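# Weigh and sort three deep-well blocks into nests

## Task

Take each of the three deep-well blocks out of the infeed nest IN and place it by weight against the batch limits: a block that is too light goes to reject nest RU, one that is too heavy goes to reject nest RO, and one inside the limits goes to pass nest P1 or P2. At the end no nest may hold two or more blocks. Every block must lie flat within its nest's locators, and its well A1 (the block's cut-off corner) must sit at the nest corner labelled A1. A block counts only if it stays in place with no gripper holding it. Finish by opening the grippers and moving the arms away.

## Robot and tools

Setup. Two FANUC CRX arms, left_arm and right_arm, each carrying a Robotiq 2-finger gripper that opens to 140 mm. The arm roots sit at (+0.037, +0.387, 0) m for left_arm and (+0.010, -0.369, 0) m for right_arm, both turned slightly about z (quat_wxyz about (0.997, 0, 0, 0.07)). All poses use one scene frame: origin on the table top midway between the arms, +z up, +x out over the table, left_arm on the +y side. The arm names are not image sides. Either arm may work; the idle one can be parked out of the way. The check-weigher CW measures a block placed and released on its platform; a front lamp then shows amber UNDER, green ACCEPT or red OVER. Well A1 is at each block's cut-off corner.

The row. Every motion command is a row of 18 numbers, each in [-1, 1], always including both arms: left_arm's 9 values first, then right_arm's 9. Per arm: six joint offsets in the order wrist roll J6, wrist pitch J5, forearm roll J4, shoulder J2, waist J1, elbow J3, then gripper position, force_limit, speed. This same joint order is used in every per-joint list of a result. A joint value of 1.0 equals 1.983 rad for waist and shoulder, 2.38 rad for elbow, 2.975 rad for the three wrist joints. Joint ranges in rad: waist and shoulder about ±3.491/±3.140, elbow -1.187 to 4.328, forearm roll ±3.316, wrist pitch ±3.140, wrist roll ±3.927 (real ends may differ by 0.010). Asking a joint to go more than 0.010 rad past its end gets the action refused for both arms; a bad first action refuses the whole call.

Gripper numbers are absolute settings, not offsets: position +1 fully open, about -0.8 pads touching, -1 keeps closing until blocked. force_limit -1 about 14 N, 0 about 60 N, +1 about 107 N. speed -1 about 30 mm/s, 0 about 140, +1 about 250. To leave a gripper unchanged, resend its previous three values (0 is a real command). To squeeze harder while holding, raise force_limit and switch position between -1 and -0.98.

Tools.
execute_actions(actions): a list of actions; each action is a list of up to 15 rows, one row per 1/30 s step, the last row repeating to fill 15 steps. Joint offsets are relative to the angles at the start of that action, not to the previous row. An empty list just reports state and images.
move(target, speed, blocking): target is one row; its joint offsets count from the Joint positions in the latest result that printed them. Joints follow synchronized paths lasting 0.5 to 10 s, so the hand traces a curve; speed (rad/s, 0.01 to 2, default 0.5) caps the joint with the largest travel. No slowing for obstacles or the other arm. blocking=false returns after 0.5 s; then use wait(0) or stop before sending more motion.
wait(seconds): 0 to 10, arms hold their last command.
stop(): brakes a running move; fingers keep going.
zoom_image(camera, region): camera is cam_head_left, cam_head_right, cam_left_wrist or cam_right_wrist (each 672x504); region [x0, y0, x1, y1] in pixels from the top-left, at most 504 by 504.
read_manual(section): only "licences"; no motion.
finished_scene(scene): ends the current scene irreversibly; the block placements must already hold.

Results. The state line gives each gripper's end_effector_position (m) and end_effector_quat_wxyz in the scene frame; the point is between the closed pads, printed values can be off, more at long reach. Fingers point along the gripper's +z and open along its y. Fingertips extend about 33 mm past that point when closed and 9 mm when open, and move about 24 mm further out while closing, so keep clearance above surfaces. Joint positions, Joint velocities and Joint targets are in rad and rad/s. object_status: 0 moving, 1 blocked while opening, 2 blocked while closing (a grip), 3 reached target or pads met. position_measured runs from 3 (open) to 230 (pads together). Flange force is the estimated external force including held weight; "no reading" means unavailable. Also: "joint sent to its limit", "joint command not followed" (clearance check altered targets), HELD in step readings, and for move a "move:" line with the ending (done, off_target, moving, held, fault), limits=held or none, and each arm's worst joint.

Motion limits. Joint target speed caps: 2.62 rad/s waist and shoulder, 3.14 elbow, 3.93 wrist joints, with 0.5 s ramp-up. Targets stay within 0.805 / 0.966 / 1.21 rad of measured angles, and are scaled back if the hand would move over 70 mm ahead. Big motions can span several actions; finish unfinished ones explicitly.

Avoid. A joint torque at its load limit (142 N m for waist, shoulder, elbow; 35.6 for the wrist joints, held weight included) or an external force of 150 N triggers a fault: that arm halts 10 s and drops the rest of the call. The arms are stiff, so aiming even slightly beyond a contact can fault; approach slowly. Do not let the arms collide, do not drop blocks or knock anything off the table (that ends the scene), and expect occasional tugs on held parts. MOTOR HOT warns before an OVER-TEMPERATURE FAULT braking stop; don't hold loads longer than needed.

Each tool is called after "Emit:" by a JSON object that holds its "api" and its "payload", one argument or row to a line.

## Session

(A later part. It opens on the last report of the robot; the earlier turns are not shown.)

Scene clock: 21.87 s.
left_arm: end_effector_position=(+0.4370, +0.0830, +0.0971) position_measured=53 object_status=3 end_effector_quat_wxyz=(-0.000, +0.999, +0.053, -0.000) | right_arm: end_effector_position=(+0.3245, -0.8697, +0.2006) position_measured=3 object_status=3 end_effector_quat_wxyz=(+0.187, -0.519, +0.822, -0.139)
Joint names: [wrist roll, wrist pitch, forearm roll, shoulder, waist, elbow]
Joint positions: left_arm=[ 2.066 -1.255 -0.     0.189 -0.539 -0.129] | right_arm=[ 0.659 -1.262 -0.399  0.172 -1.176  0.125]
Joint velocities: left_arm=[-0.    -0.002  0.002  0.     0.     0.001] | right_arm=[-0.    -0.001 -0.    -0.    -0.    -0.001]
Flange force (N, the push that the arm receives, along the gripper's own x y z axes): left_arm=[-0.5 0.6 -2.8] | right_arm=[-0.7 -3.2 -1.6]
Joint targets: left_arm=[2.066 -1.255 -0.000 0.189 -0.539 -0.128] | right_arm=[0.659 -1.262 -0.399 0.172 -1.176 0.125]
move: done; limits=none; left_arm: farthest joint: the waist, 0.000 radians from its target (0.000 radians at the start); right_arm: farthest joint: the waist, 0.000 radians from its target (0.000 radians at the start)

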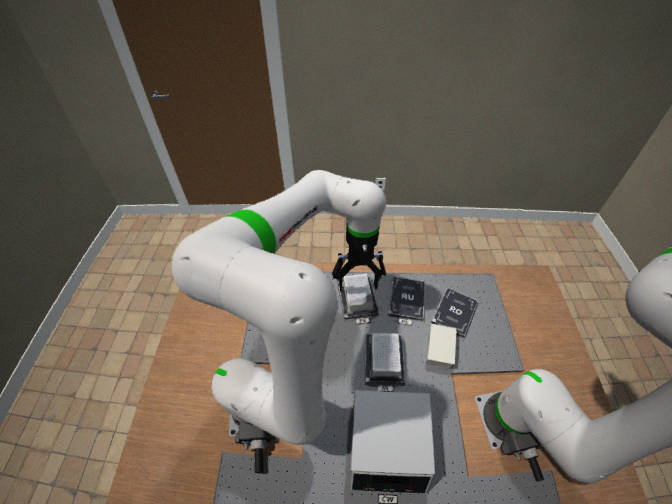

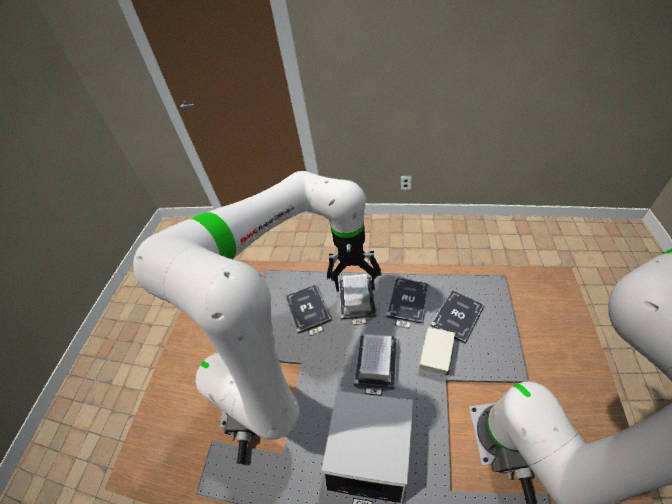

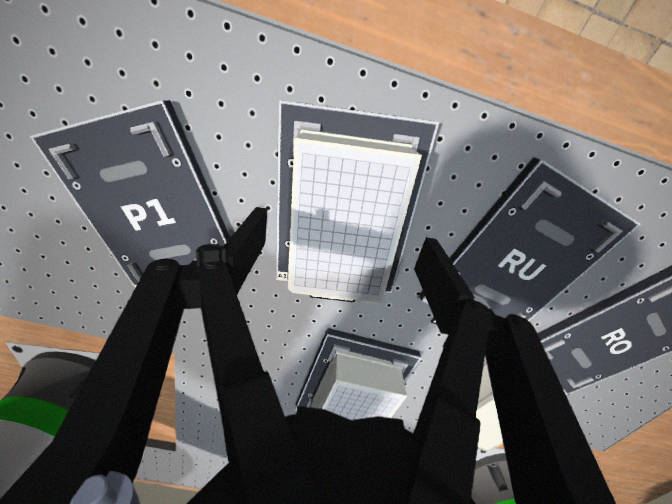

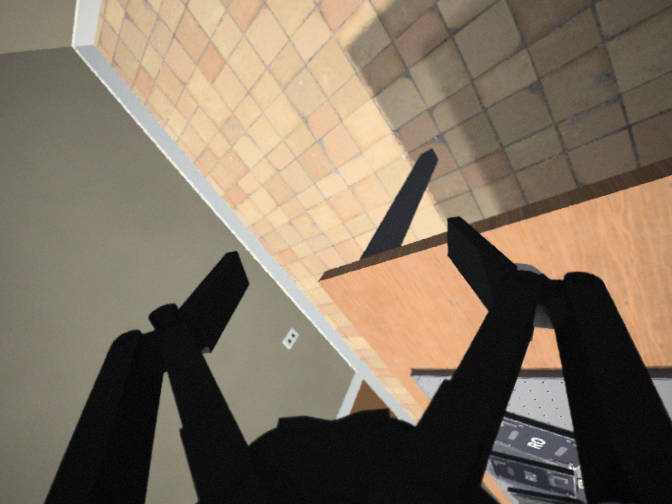

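Emit:
{"api": "move", "payload": {
  "target": [0.099,0.011,0,-0.098,-0.233,-0.095,0.6,0,0,0,0,0,0,0,0,1,0,0]
}}

Emit:
{"api": "move", "payload": {
  "target": [0,0.0338,0,0.0207,0,-0.025,0.6,0,0,0,0,0,0,0,0,1,0,0],
  "speed": 0.15
}}

Emit:
{"api": "move", "payload": {
  "target": [0,0,0,0,0,0,-1,0,0,0,0,0,0,0,0,1,0,0]
}}

Emit:
{"api": "move", "payload": {
  "target": [0,-0.0338,0,-0.0207,0,0.025,-1,0,0,0,0,0,0,0,0,1,0,0],
  "speed": 0.15
}}

Emit:
{"api": "move", "payload": {
  "target": [0,-0.0639,0,-0.0248,0,0.059,-1,0,0,0,0,0,0,0,0,1,0,0],
  "speed": 0.3
}}

Emit:
{"api": "move", "payload": {
  "target": [0.175,0.016,0,0,-0.262,-0.02,-1,0,0,0,0,0,0,0,0,1,0,0]
}}

Emit:
{"api": "move", "payload": {
  "target": [0,0.006,0,0,0,-0.0075,-1,0,0,0,0,0,0,0,0,1,0,0],
  "speed": 0.03
}}

Emit:
{"api": "move", "payload": {
  "target": [0,0,0,0,0,0,0.5,0,0,0,0,0,0,0,0,1,0,0]
}}

Emit:
{"api": "wait", "payload": {
  "seconds": 2
}}

Scene clock: 23.77 s.
left_arm: end_effector_position=(+0.2047, -0.0006, +0.0914) position_measured=53 object_status=3 end_effector_quat_wxyz=(-0.000, +1.000, -0.031, +0.000) | right_arm: end_effector_position=(+0.3245, -0.8697, +0.2006) position_measured=3 object_status=3 end_effector_quat_wxyz=(+0.187, -0.519, +0.822, -0.139)
Joint names: [wrist roll, wrist pitch, forearm roll, shoulder, waist, elbow]
Joint positions: left_arm=[ 2.361 -1.222 -0.    -0.006 -1.001 -0.355] | right_arm=[ 0.659 -1.262 -0.399  0.172 -1.176  0.125]
Joint velocities: left_arm=[ 0.001  0.    -0.001 -0.001 -0.001 -0.001] | right_arm=[ 0.    -0.001 -0.001 -0.001 -0.     0.001]
Flange force (N, the push that the arm receives, along the gripper's own x y z axes): left_arm=[-2.4 1.6 -3.5] | right_arm=[-1.9 2.5 -2.1]
Joint targets: left_arm=[2.361 -1.222 -0.000 -0.006 -1.001 -0.355] | right_arm=[0.659 -1.262 -0.399 0.172 -1.176 0.125]
move: done; limits=none; left_arm: farthest joint: the waist, 0.000 radians from its target (0.462 radians at the start); right_arm: farthest joint: the waist, 0.000 radians from its target (0.000 radians at the start)

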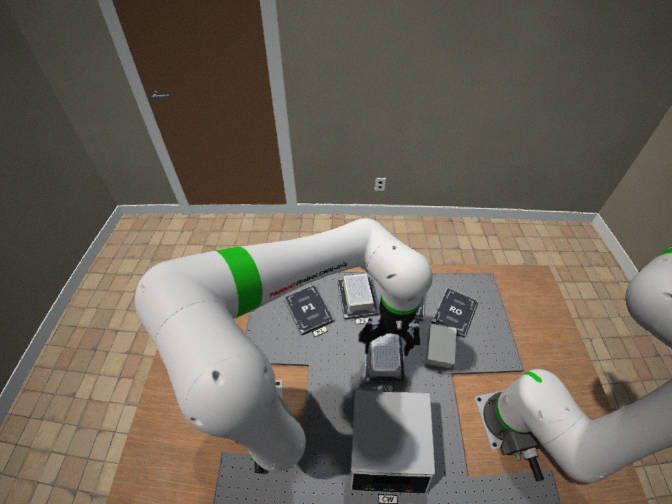

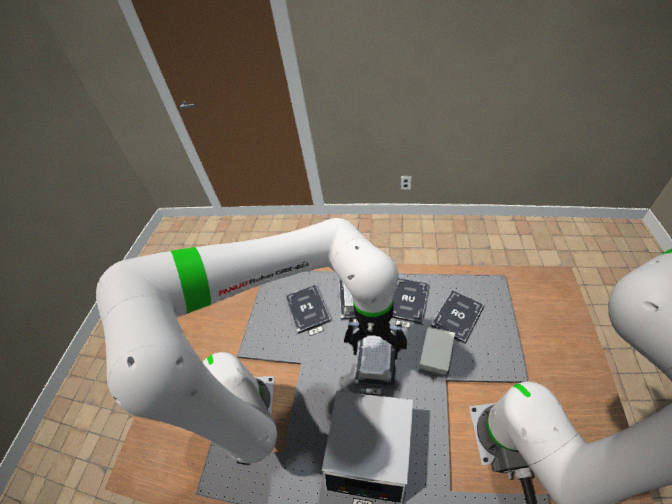

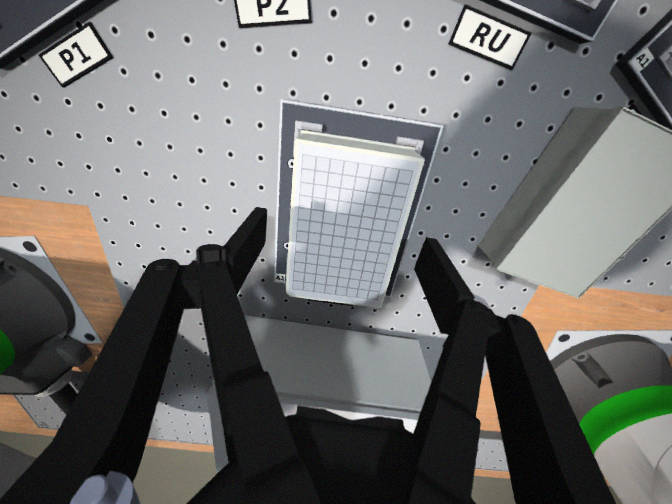

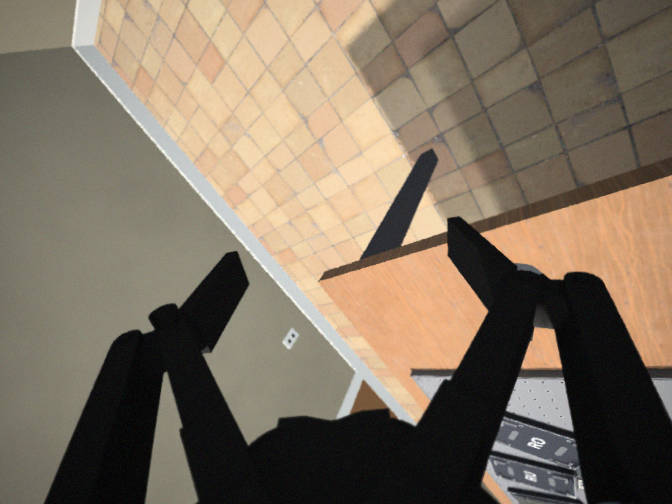

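Scene clock: 24.87 s.
left_arm: end_effector_position=(+0.2047, -0.0006, +0.0514) position_measured=53 object_status=3 end_effector_quat_wxyz=(-0.000, +1.000, -0.031, +0.000) | right_arm: end_effector_position=(+0.3245, -0.8697, +0.2006) position_measured=3 object_status=3 end_effector_quat_wxyz=(+0.187, -0.519, +0.822, -0.139)
Joint names: [wrist roll, wrist pitch, forearm roll, shoulder, waist, elbow]
Joint positions: left_arm=[ 2.361 -1.122 -0.     0.035 -1.001 -0.414] | right_arm=[ 0.659 -1.262 -0.399  0.172 -1.176  0.125]
Joint velocities: left_arm=[-0.     0.001  0.001  0.001 -0.    -0.002] | right_arm=[ 0.     0.001  0.001  0.    -0.     0.002]
Flange force (N, the push that the arm receives, along the gripper's own x y z axes): left_arm=[-0.2 2.5 -2.6] | right_arm=[-1.9 1.9 -2.4]
Joint targets: left_arm=[2.361 -1.121 -0.000 0.035 -1.001 -0.414] | right_arm=[0.659 -1.262 -0.399 0.172 -1.176 0.125]
move: done; limits=none; left_arm: farthest joint: the waist, 0.000 radians from its target (0.000 radians at the start); right_arm: farthest joint: the waist, 0.000 radians from its target (0.000 radians at the start)

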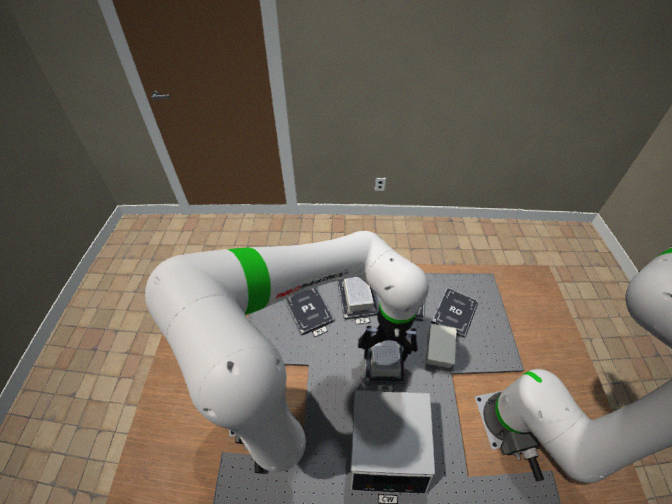

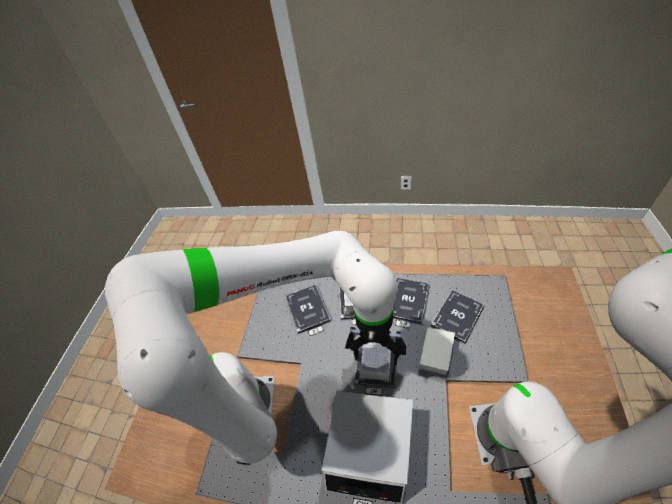

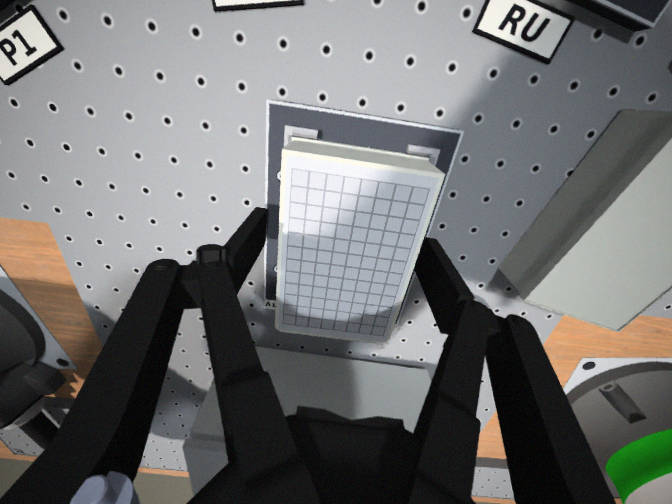

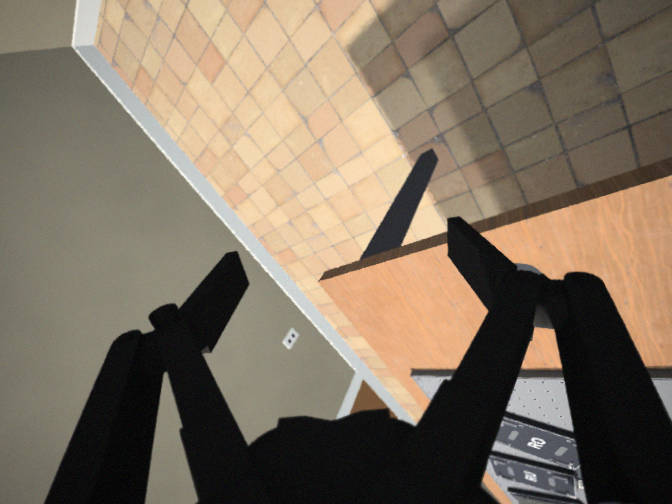

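Scene clock: 25.37 s.
left_arm: end_effector_position=(+0.2047, -0.0007, +0.0514) position_measured=105 object_status=2 end_effector_quat_wxyz=(-0.000, +1.000, -0.031, +0.000) | right_arm: end_effector_position=(+0.3245, -0.8697, +0.2006) position_measured=3 object_status=3 end_effector_quat_wxyz=(+0.187, -0.519, +0.822, -0.139)
Joint names: [wrist roll, wrist pitch, forearm roll, shoulder, waist, elbow]
Joint positions: left_arm=[ 2.361 -1.121 -0.     0.035 -1.001 -0.414] | right_arm=[ 0.659 -1.262 -0.399  0.172 -1.176  0.125]
Joint velocities: left_arm=[ 0.    -0.     0.001 -0.     0.    -0.   ] | right_arm=[ 0.     0.001 -0.    -0.    -0.    -0.   ]
Flange force (N, the push that the arm receives, along the gripper's own x y z axes): left_arm=[-4.3 0.4 -49.0] | right_arm=[-1.3 -0.6 -2.8]
Joint targets: left_arm=[2.361 -1.122 -0.000 0.035 -1.001 -0.414] | right_arm=[0.659 -1.262 -0.399 0.172 -1.176 0.125]
move: done; limits=none; left_arm: farthest joint: the wrist pitch, 0.001 radians from its target (0.000 radians at the start); right_arm: farthest joint: the waist, 0.000 radians from its target (0.000 radians at the start)

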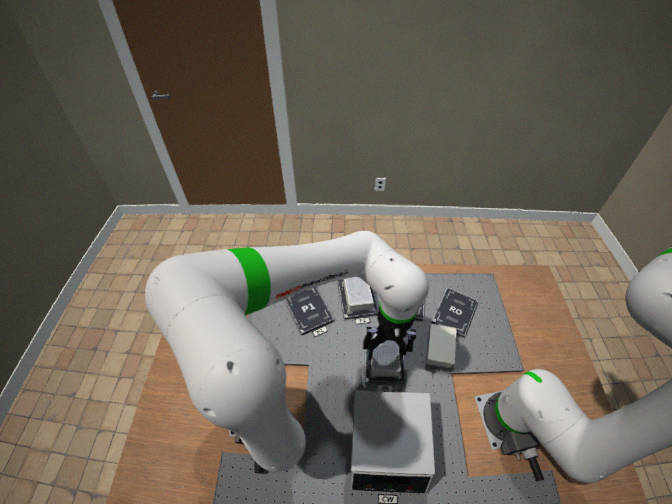

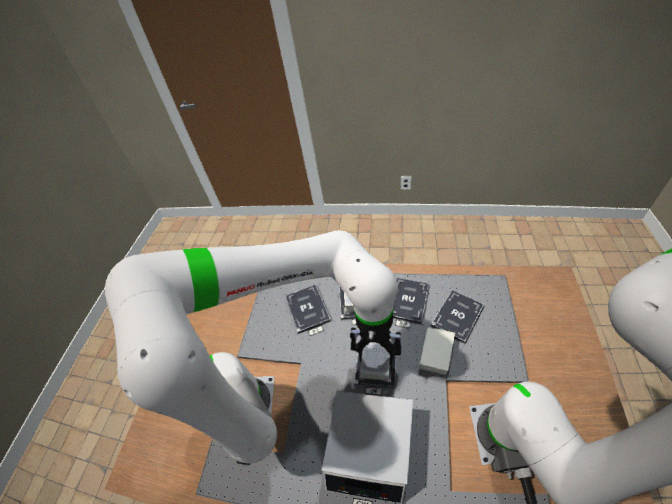

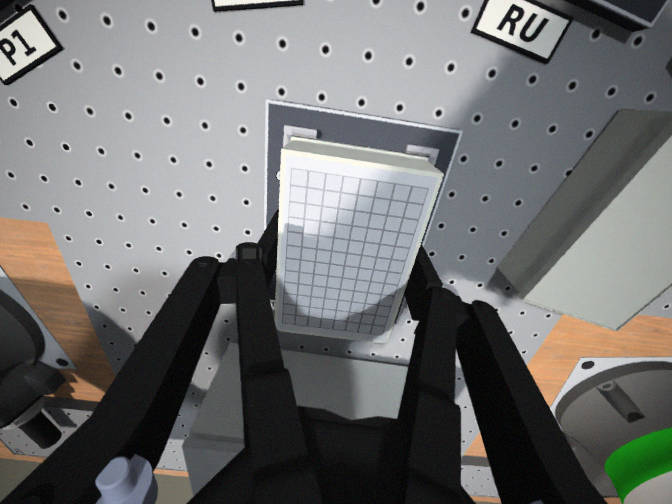

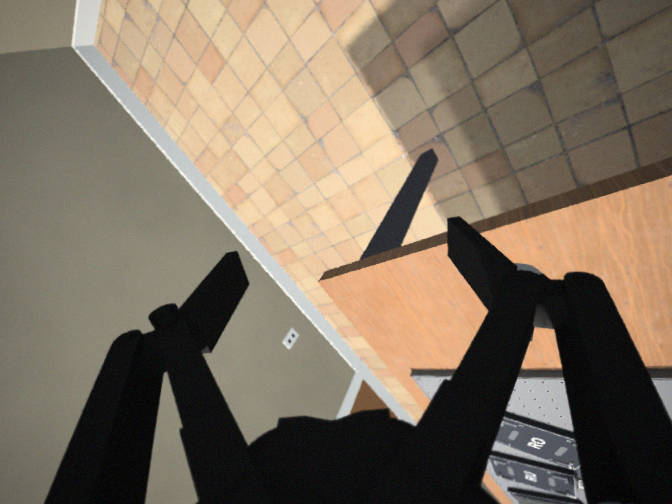

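Scene clock: 26.47 s.
left_arm: end_effector_position=(+0.2047, -0.0007, +0.0914) position_measured=106 object_status=2 end_effector_quat_wxyz=(-0.000, +1.000, -0.031, +0.000) | right_arm: end_effector_position=(+0.3245, -0.8697, +0.2006) position_measured=3 object_status=3 end_effector_quat_wxyz=(+0.187, -0.519, +0.822, -0.139)
Joint names: [wrist roll, wrist pitch, forearm roll, shoulder, waist, elbow]
Joint positions: left_arm=[ 2.361 -1.222 -0.    -0.006 -1.001 -0.355] | right_arm=[ 0.659 -1.262 -0.399  0.172 -1.176  0.125]
Joint velocities: left_arm=[ 0.    -0.002  0.    -0.002  0.     0.002] | right_arm=[ 0.     0.001  0.    -0.001 -0.     0.001]
Flange force (N, the push that the arm receives, along the gripper's own x y z axes): left_arm=[-1.3 -0.8 -3.9] | right_arm=[-1.3 -0.2 -1.9]
Joint targets: left_arm=[2.361 -1.222 -0.000 -0.006 -1.001 -0.355] | right_arm=[0.659 -1.262 -0.399 0.172 -1.176 0.125]
move: done; limits=none; left_arm: farthest joint: the waist, 0.000 radians from its target (0.000 radians at the start); right_arm: farthest joint: the waist, 0.000 radians from its target (0.000 radians at the start)

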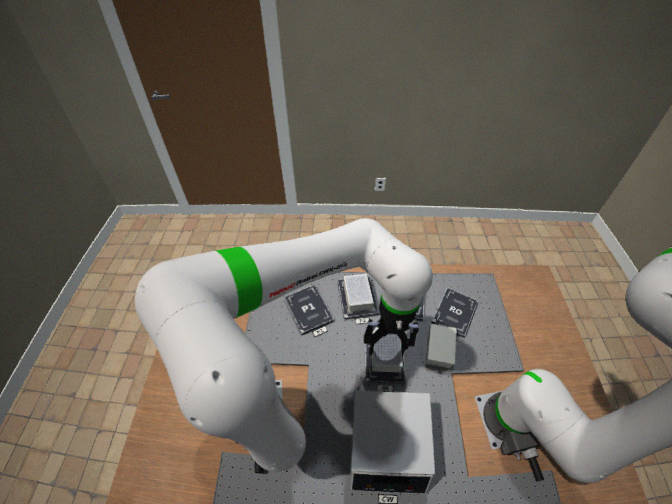

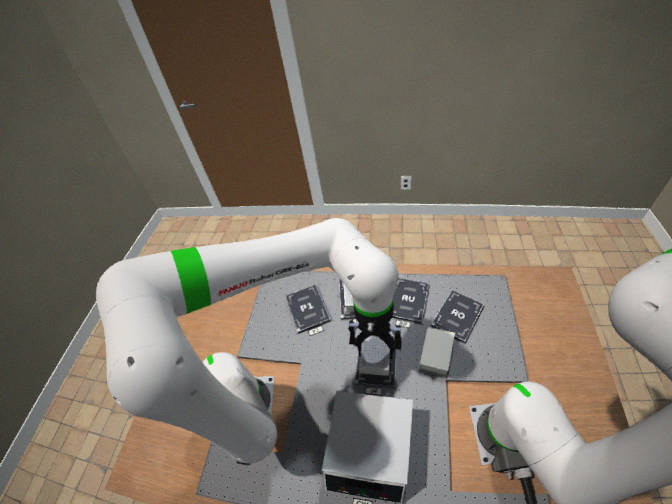

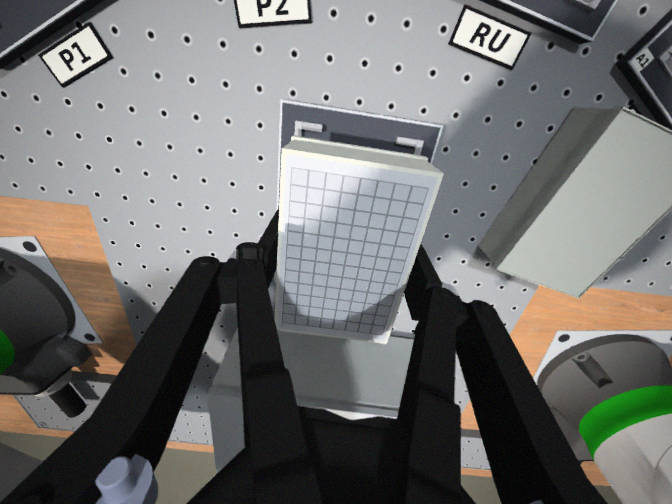

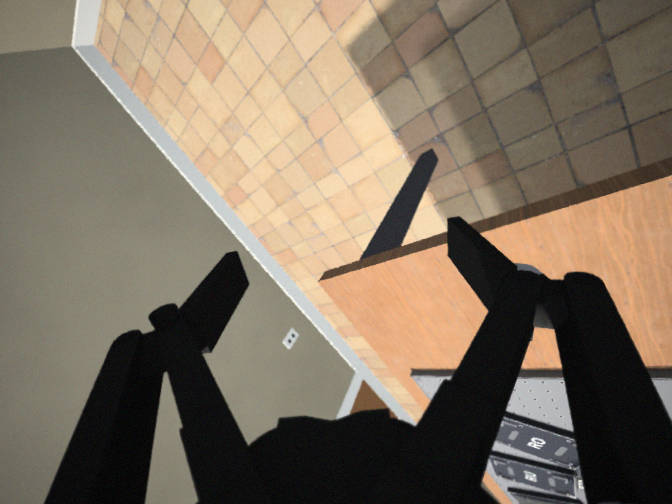

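Scene clock: 27.60 s.
left_arm: end_effector_position=(+0.2048, -0.0008, +0.1695) position_measured=106 object_status=2 end_effector_quat_wxyz=(-0.000, +1.000, -0.031, -0.000) | right_arm: end_effector_position=(+0.3245, -0.8697, +0.2006) position_measured=3 object_status=3 end_effector_quat_wxyz=(+0.187, -0.519, +0.822, -0.139)
Joint names: [wrist roll, wrist pitch, forearm roll, shoulder, waist, elbow]
Joint positions: left_arm=[ 2.361 -1.412 -0.    -0.055 -1.001 -0.214] | right_arm=[ 0.659 -1.262 -0.399  0.172 -1.176  0.125]
Joint velocities: left_arm=[-0.    -0.002 -0.001 -0.    -0.     0.001] | right_arm=[ 0.     0.001  0.    -0.    -0.     0.001]
Flange force (N, the push that the arm receives, along the gripper's own x y z axes): left_arm=[-1.6 -2.3 -0.2] | right_arm=[-0.8 -0.4 -2.3]
Joint targets: left_arm=[2.361 -1.412 -0.000 -0.055 -1.001 -0.214] | right_arm=[0.659 -1.262 -0.399 0.172 -1.176 0.125]
move: done; limits=none; left_arm: farthest joint: the waist, 0.000 radians from its target (0.000 radians at the start); right_arm: farthest joint: the waist, 0.000 radians from its target (0.000 radians at the start)

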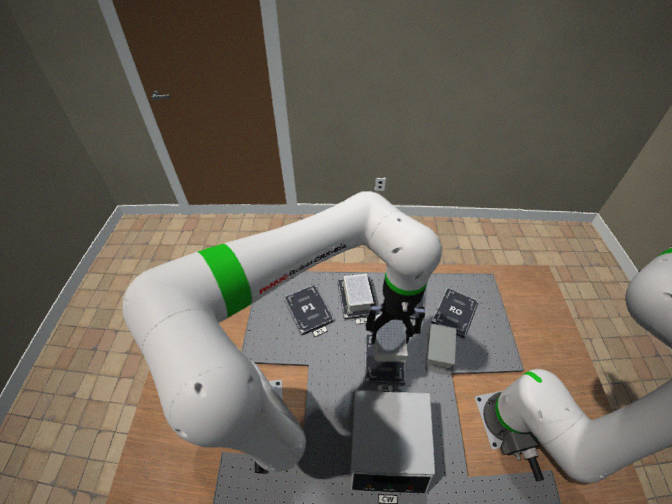

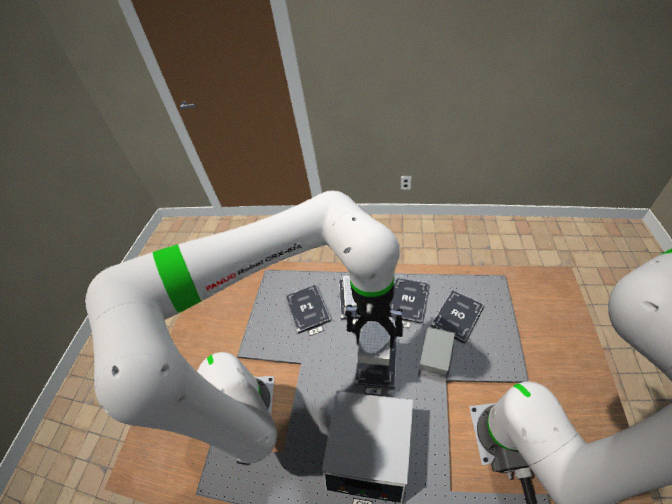

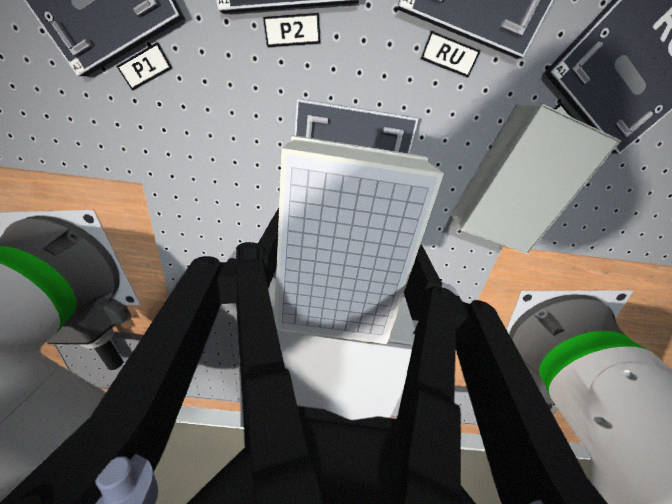

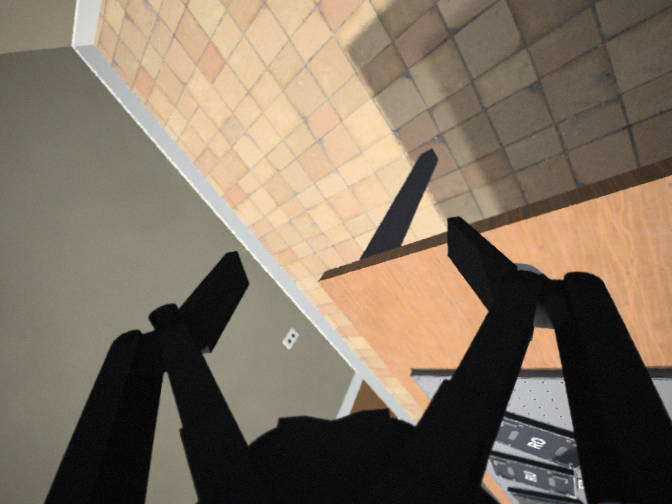

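Scene clock: 29.23 s.
left_arm: end_effector_position=(-0.0105, -0.0290, +0.1494) position_measured=106 object_status=2 end_effector_quat_wxyz=(-0.000, +1.000, -0.030, +0.000) | right_arm: end_effector_position=(+0.3245, -0.8697, +0.2006) position_measured=3 object_status=3 end_effector_quat_wxyz=(+0.187, -0.519, +0.822, -0.139)
Joint names: [wrist roll, wrist pitch, forearm roll, shoulder, waist, elbow]
Joint positions: left_arm=[ 2.881 -1.364 -0.    -0.055 -1.521 -0.262] | right_arm=[ 0.659 -1.262 -0.399  0.172 -1.176  0.125]
Joint velocities: left_arm=[ 0.001 -0.001 -0.001 -0.001 -0.001 -0.   ] | right_arm=[-0.     0.     0.001  0.     0.    -0.001]
Flange force (N, the push that the arm receives, along the gripper's own x y z axes): left_arm=[-3.2 0.1 -1.5] | right_arm=[-1.7 0.1 -3.0]
Joint targets: left_arm=[2.881 -1.364 -0.000 -0.055 -1.521 -0.262] | right_arm=[0.659 -1.262 -0.399 0.172 -1.176 0.125]
move: done; limits=none; left_arm: farthest joint: the waist, 0.000 radians from its target (0.519 radians at the start); right_arm: farthest joint: the waist, 0.000 radians from its target (0.000 radians at the start)

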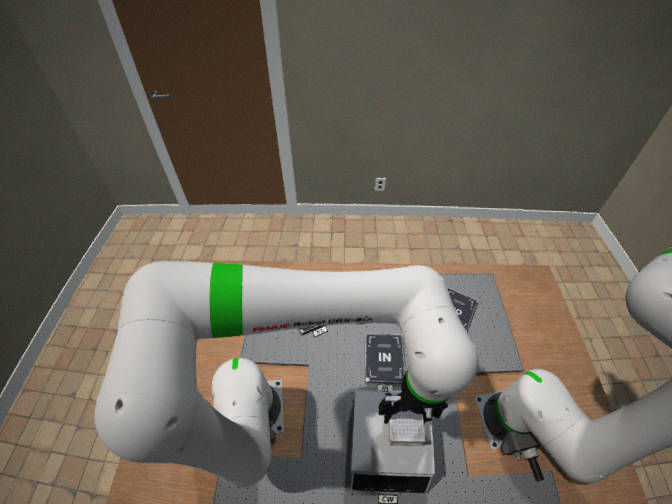

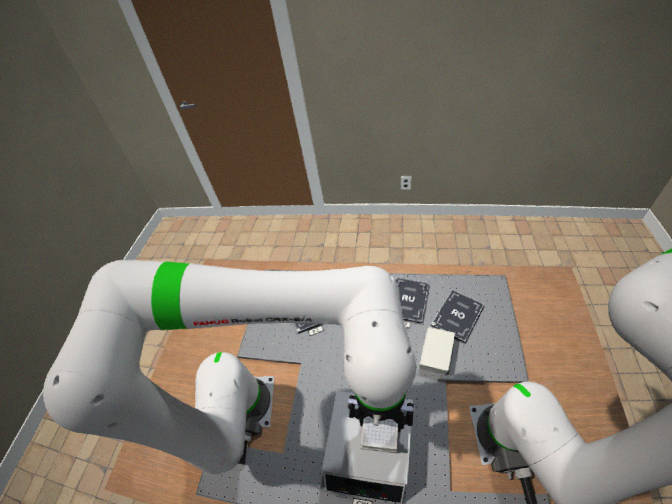

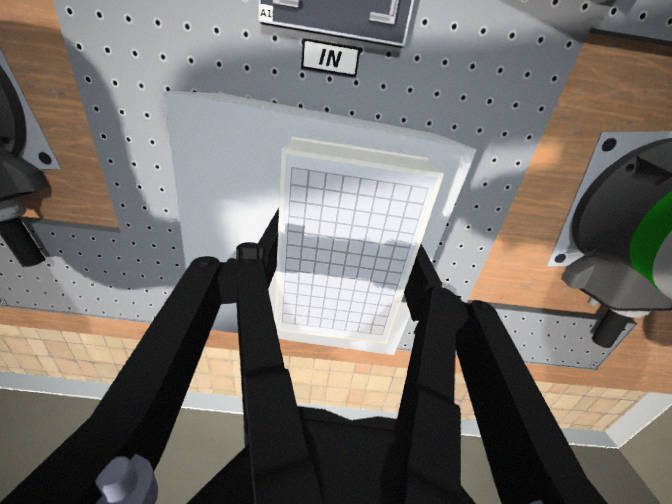

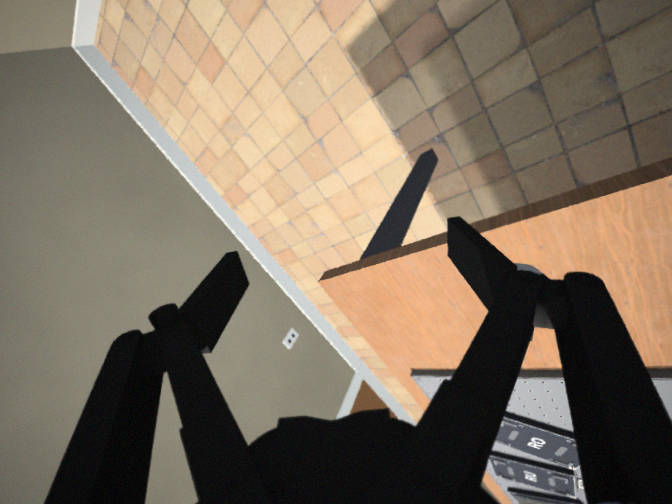

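Scene clock: 30.13 s.
left_arm: end_effector_position=(-0.0109, -0.0274, +0.1420) position_measured=106 object_status=2 end_effector_quat_wxyz=(-0.000, +1.000, -0.030, +0.000) | right_arm: end_effector_position=(+0.3245, -0.8697, +0.2006) position_measured=3 object_status=3 end_effector_quat_wxyz=(+0.187, -0.519, +0.822, -0.139)
Joint names: [wrist roll, wrist pitch, forearm roll, shoulder, waist, elbow]
Joint positions: left_arm=[ 2.881 -1.346 -0.    -0.055 -1.521 -0.28 ] | right_arm=[ 0.659 -1.262 -0.399  0.172 -1.176  0.125]
Joint velocities: left_arm=[-0.     0.001 -0.001  0.     0.    -0.001] | right_arm=[-0.     0.001 -0.     0.     0.    -0.001]
Flange force (N, the push that the arm receives, along the gripper's own x y z axes): left_arm=[-1.3 -2.8 0.1] | right_arm=[-3.1 -0.6 -3.3]
Joint targets: left_arm=[2.881 -1.346 -0.000 -0.055 -1.521 -0.280] | right_arm=[0.659 -1.262 -0.399 0.172 -1.176 0.125]
move: done; limits=none; left_arm: farthest joint: the waist, 0.000 radians from its target (0.000 radians at the start); right_arm: farthest joint: the waist, 0.000 radians from its target (0.000 radians at the start)

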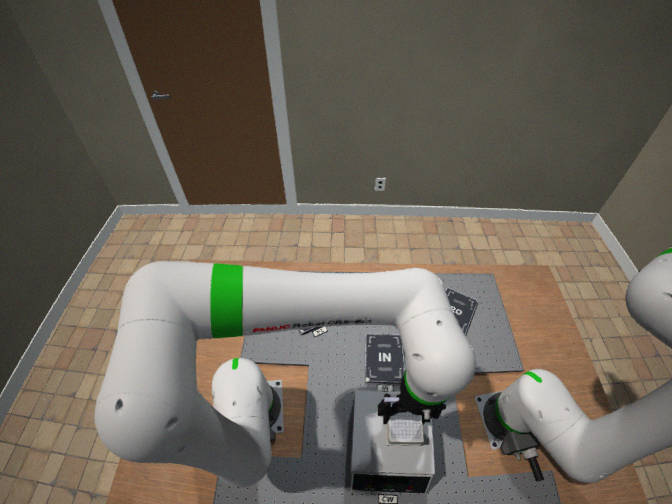

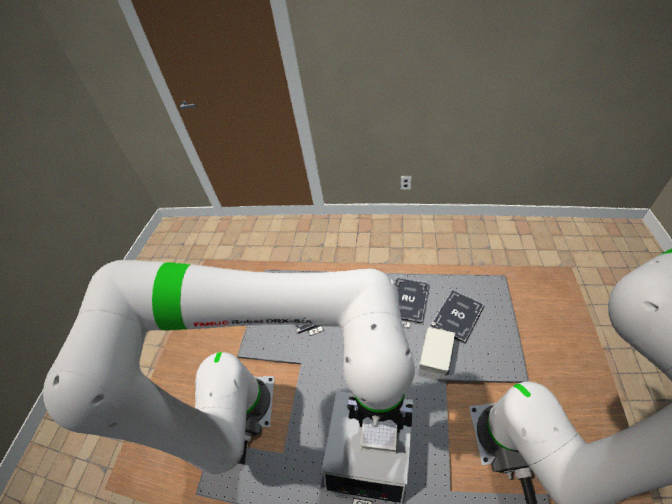

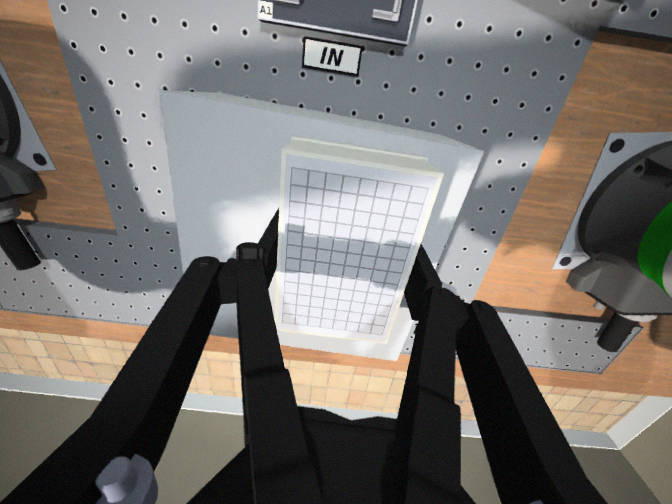

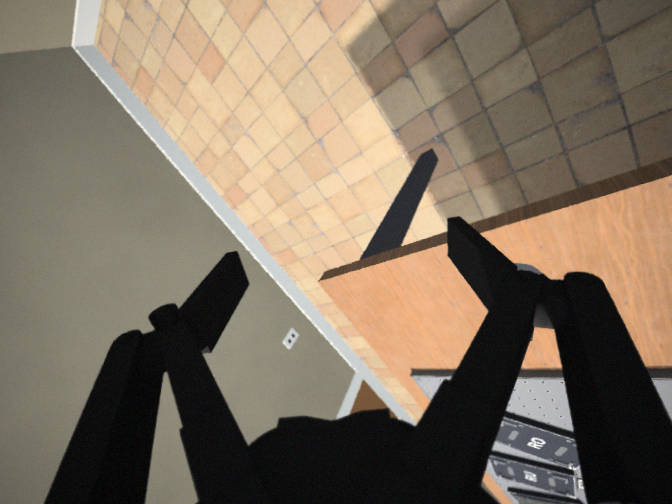

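Scene clock: 30.63 s.
left_arm: end_effector_position=(-0.0109, -0.0274, +0.1419) position_measured=66 object_status=3 end_effector_quat_wxyz=(-0.000, +1.000, -0.030, +0.000) | right_arm: end_effector_position=(+0.3245, -0.8697, +0.2006) position_measured=3 object_status=3 end_effector_quat_wxyz=(+0.187, -0.519, +0.822, -0.139)
Joint names: [wrist roll, wrist pitch, forearm roll, shoulder, waist, elbow]
Joint positions: left_arm=[ 2.881 -1.346 -0.    -0.055 -1.521 -0.28 ] | right_arm=[ 0.659 -1.262 -0.399  0.172 -1.176  0.125]
Joint velocities: left_arm=[ 0.     0.     0.     0.001 -0.     0.   ] | right_arm=[-0.     0.001  0.     0.     0.     0.   ]
Flange force (N, the push that the arm receives, along the gripper's own x y z axes): left_arm=[-1.0 -0.5 -3.7] | right_arm=[-0.1 0.1 -3.9]
Joint targets: left_arm=[2.881 -1.346 -0.000 -0.055 -1.521 -0.280] | right_arm=[0.659 -1.262 -0.399 0.172 -1.176 0.125]
move: done; limits=none; left_arm: farthest joint: the waist, 0.000 radians from its target (0.000 radians at the start); right_arm: farthest joint: the waist, 0.000 radians from its target (0.000 radians at the start)

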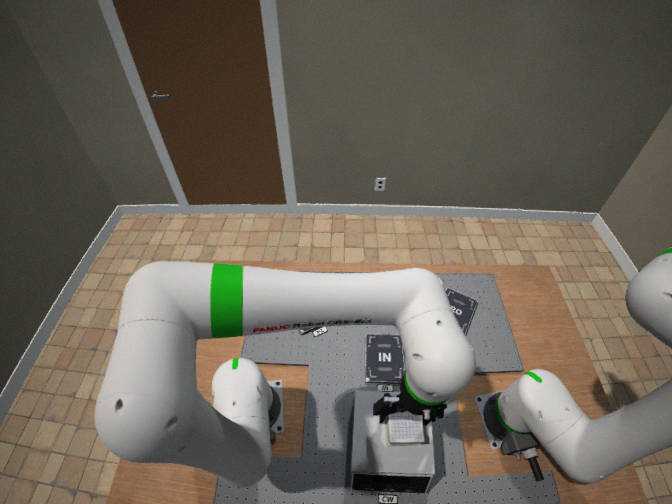

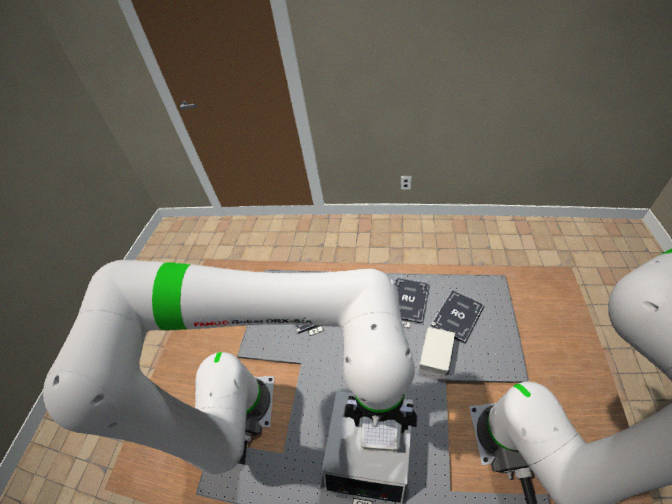

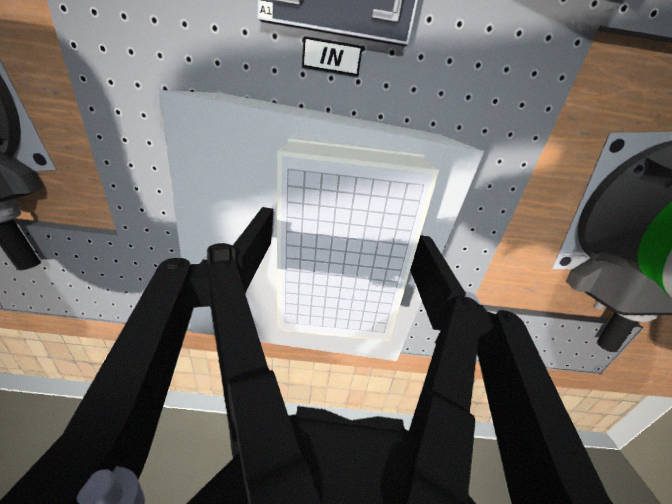

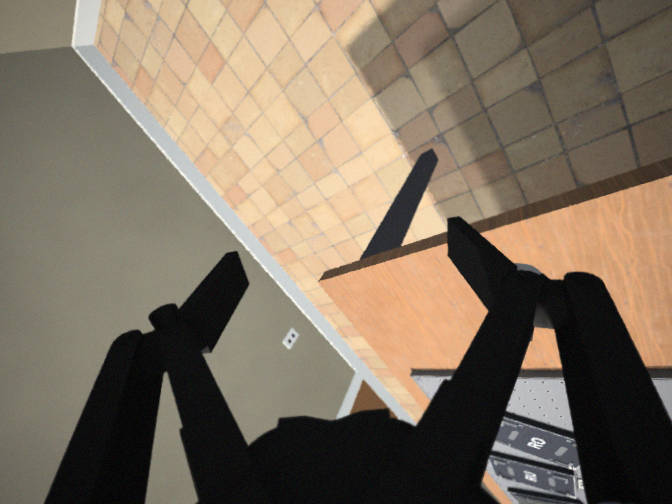

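Scene clock: 32.63 s.
left_arm: end_effector_position=(-0.0109, -0.0274, +0.1420) position_measured=66 object_status=3 end_effector_quat_wxyz=(-0.000, +1.000, -0.030, +0.000) | right_arm: end_effector_position=(+0.3245, -0.8697, +0.2006) position_measured=3 object_status=3 end_effector_quat_wxyz=(+0.187, -0.519, +0.822, -0.139)
Joint names: [wrist roll, wrist pitch, forearm roll, shoulder, waist, elbow]
Joint positions: left_arm=[ 2.881 -1.346 -0.    -0.055 -1.521 -0.28 ] | right_arm=[ 0.659 -1.262 -0.399  0.172 -1.176  0.125]
Joint velocities: left_arm=[ 0.    -0.001  0.001  0.001 -0.    -0.   ] | right_arm=[ 0.     0.001  0.    -0.     0.     0.   ]
Flange force (N, the push that the arm receives, along the gripper's own x y z axes): left_arm=[-1.7 -1.2 -4.3] | right_arm=[-2.5 0.0 -2.9]
Joint targets: left_arm=[2.881 -1.346 -0.000 -0.055 -1.521 -0.280] | right_arm=[0.659 -1.262 -0.399 0.172 -1.176 0.125]
wait: 2.00 s; at rest by 0.17 s

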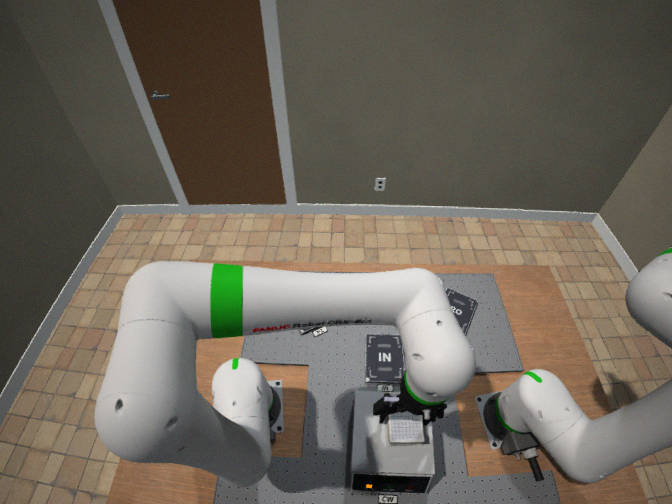

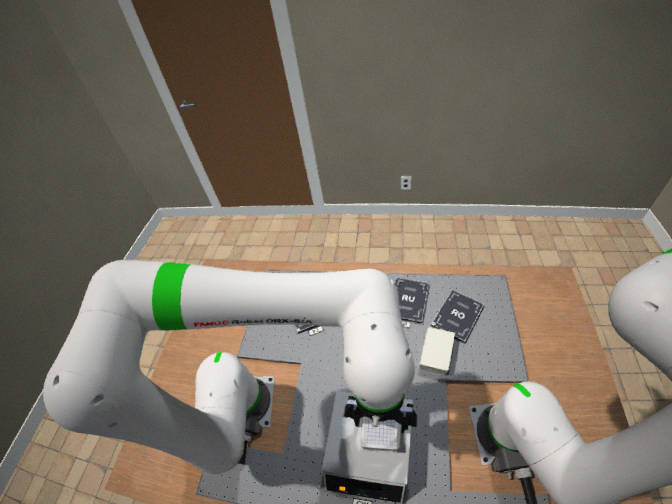

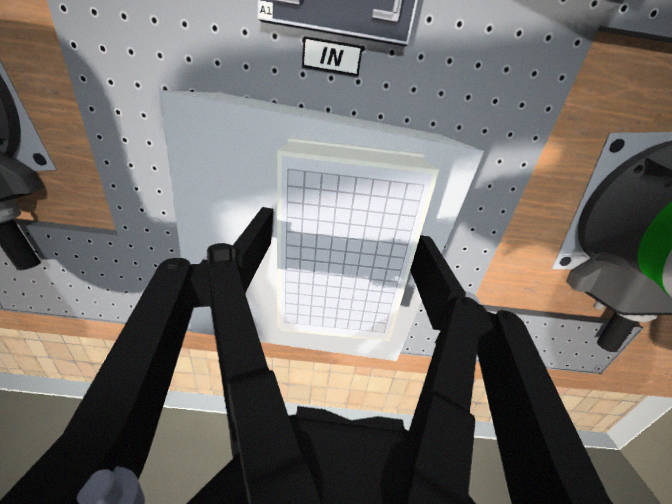

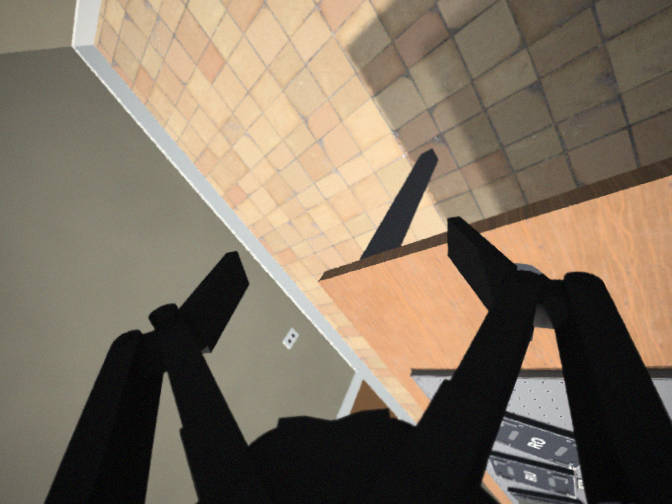

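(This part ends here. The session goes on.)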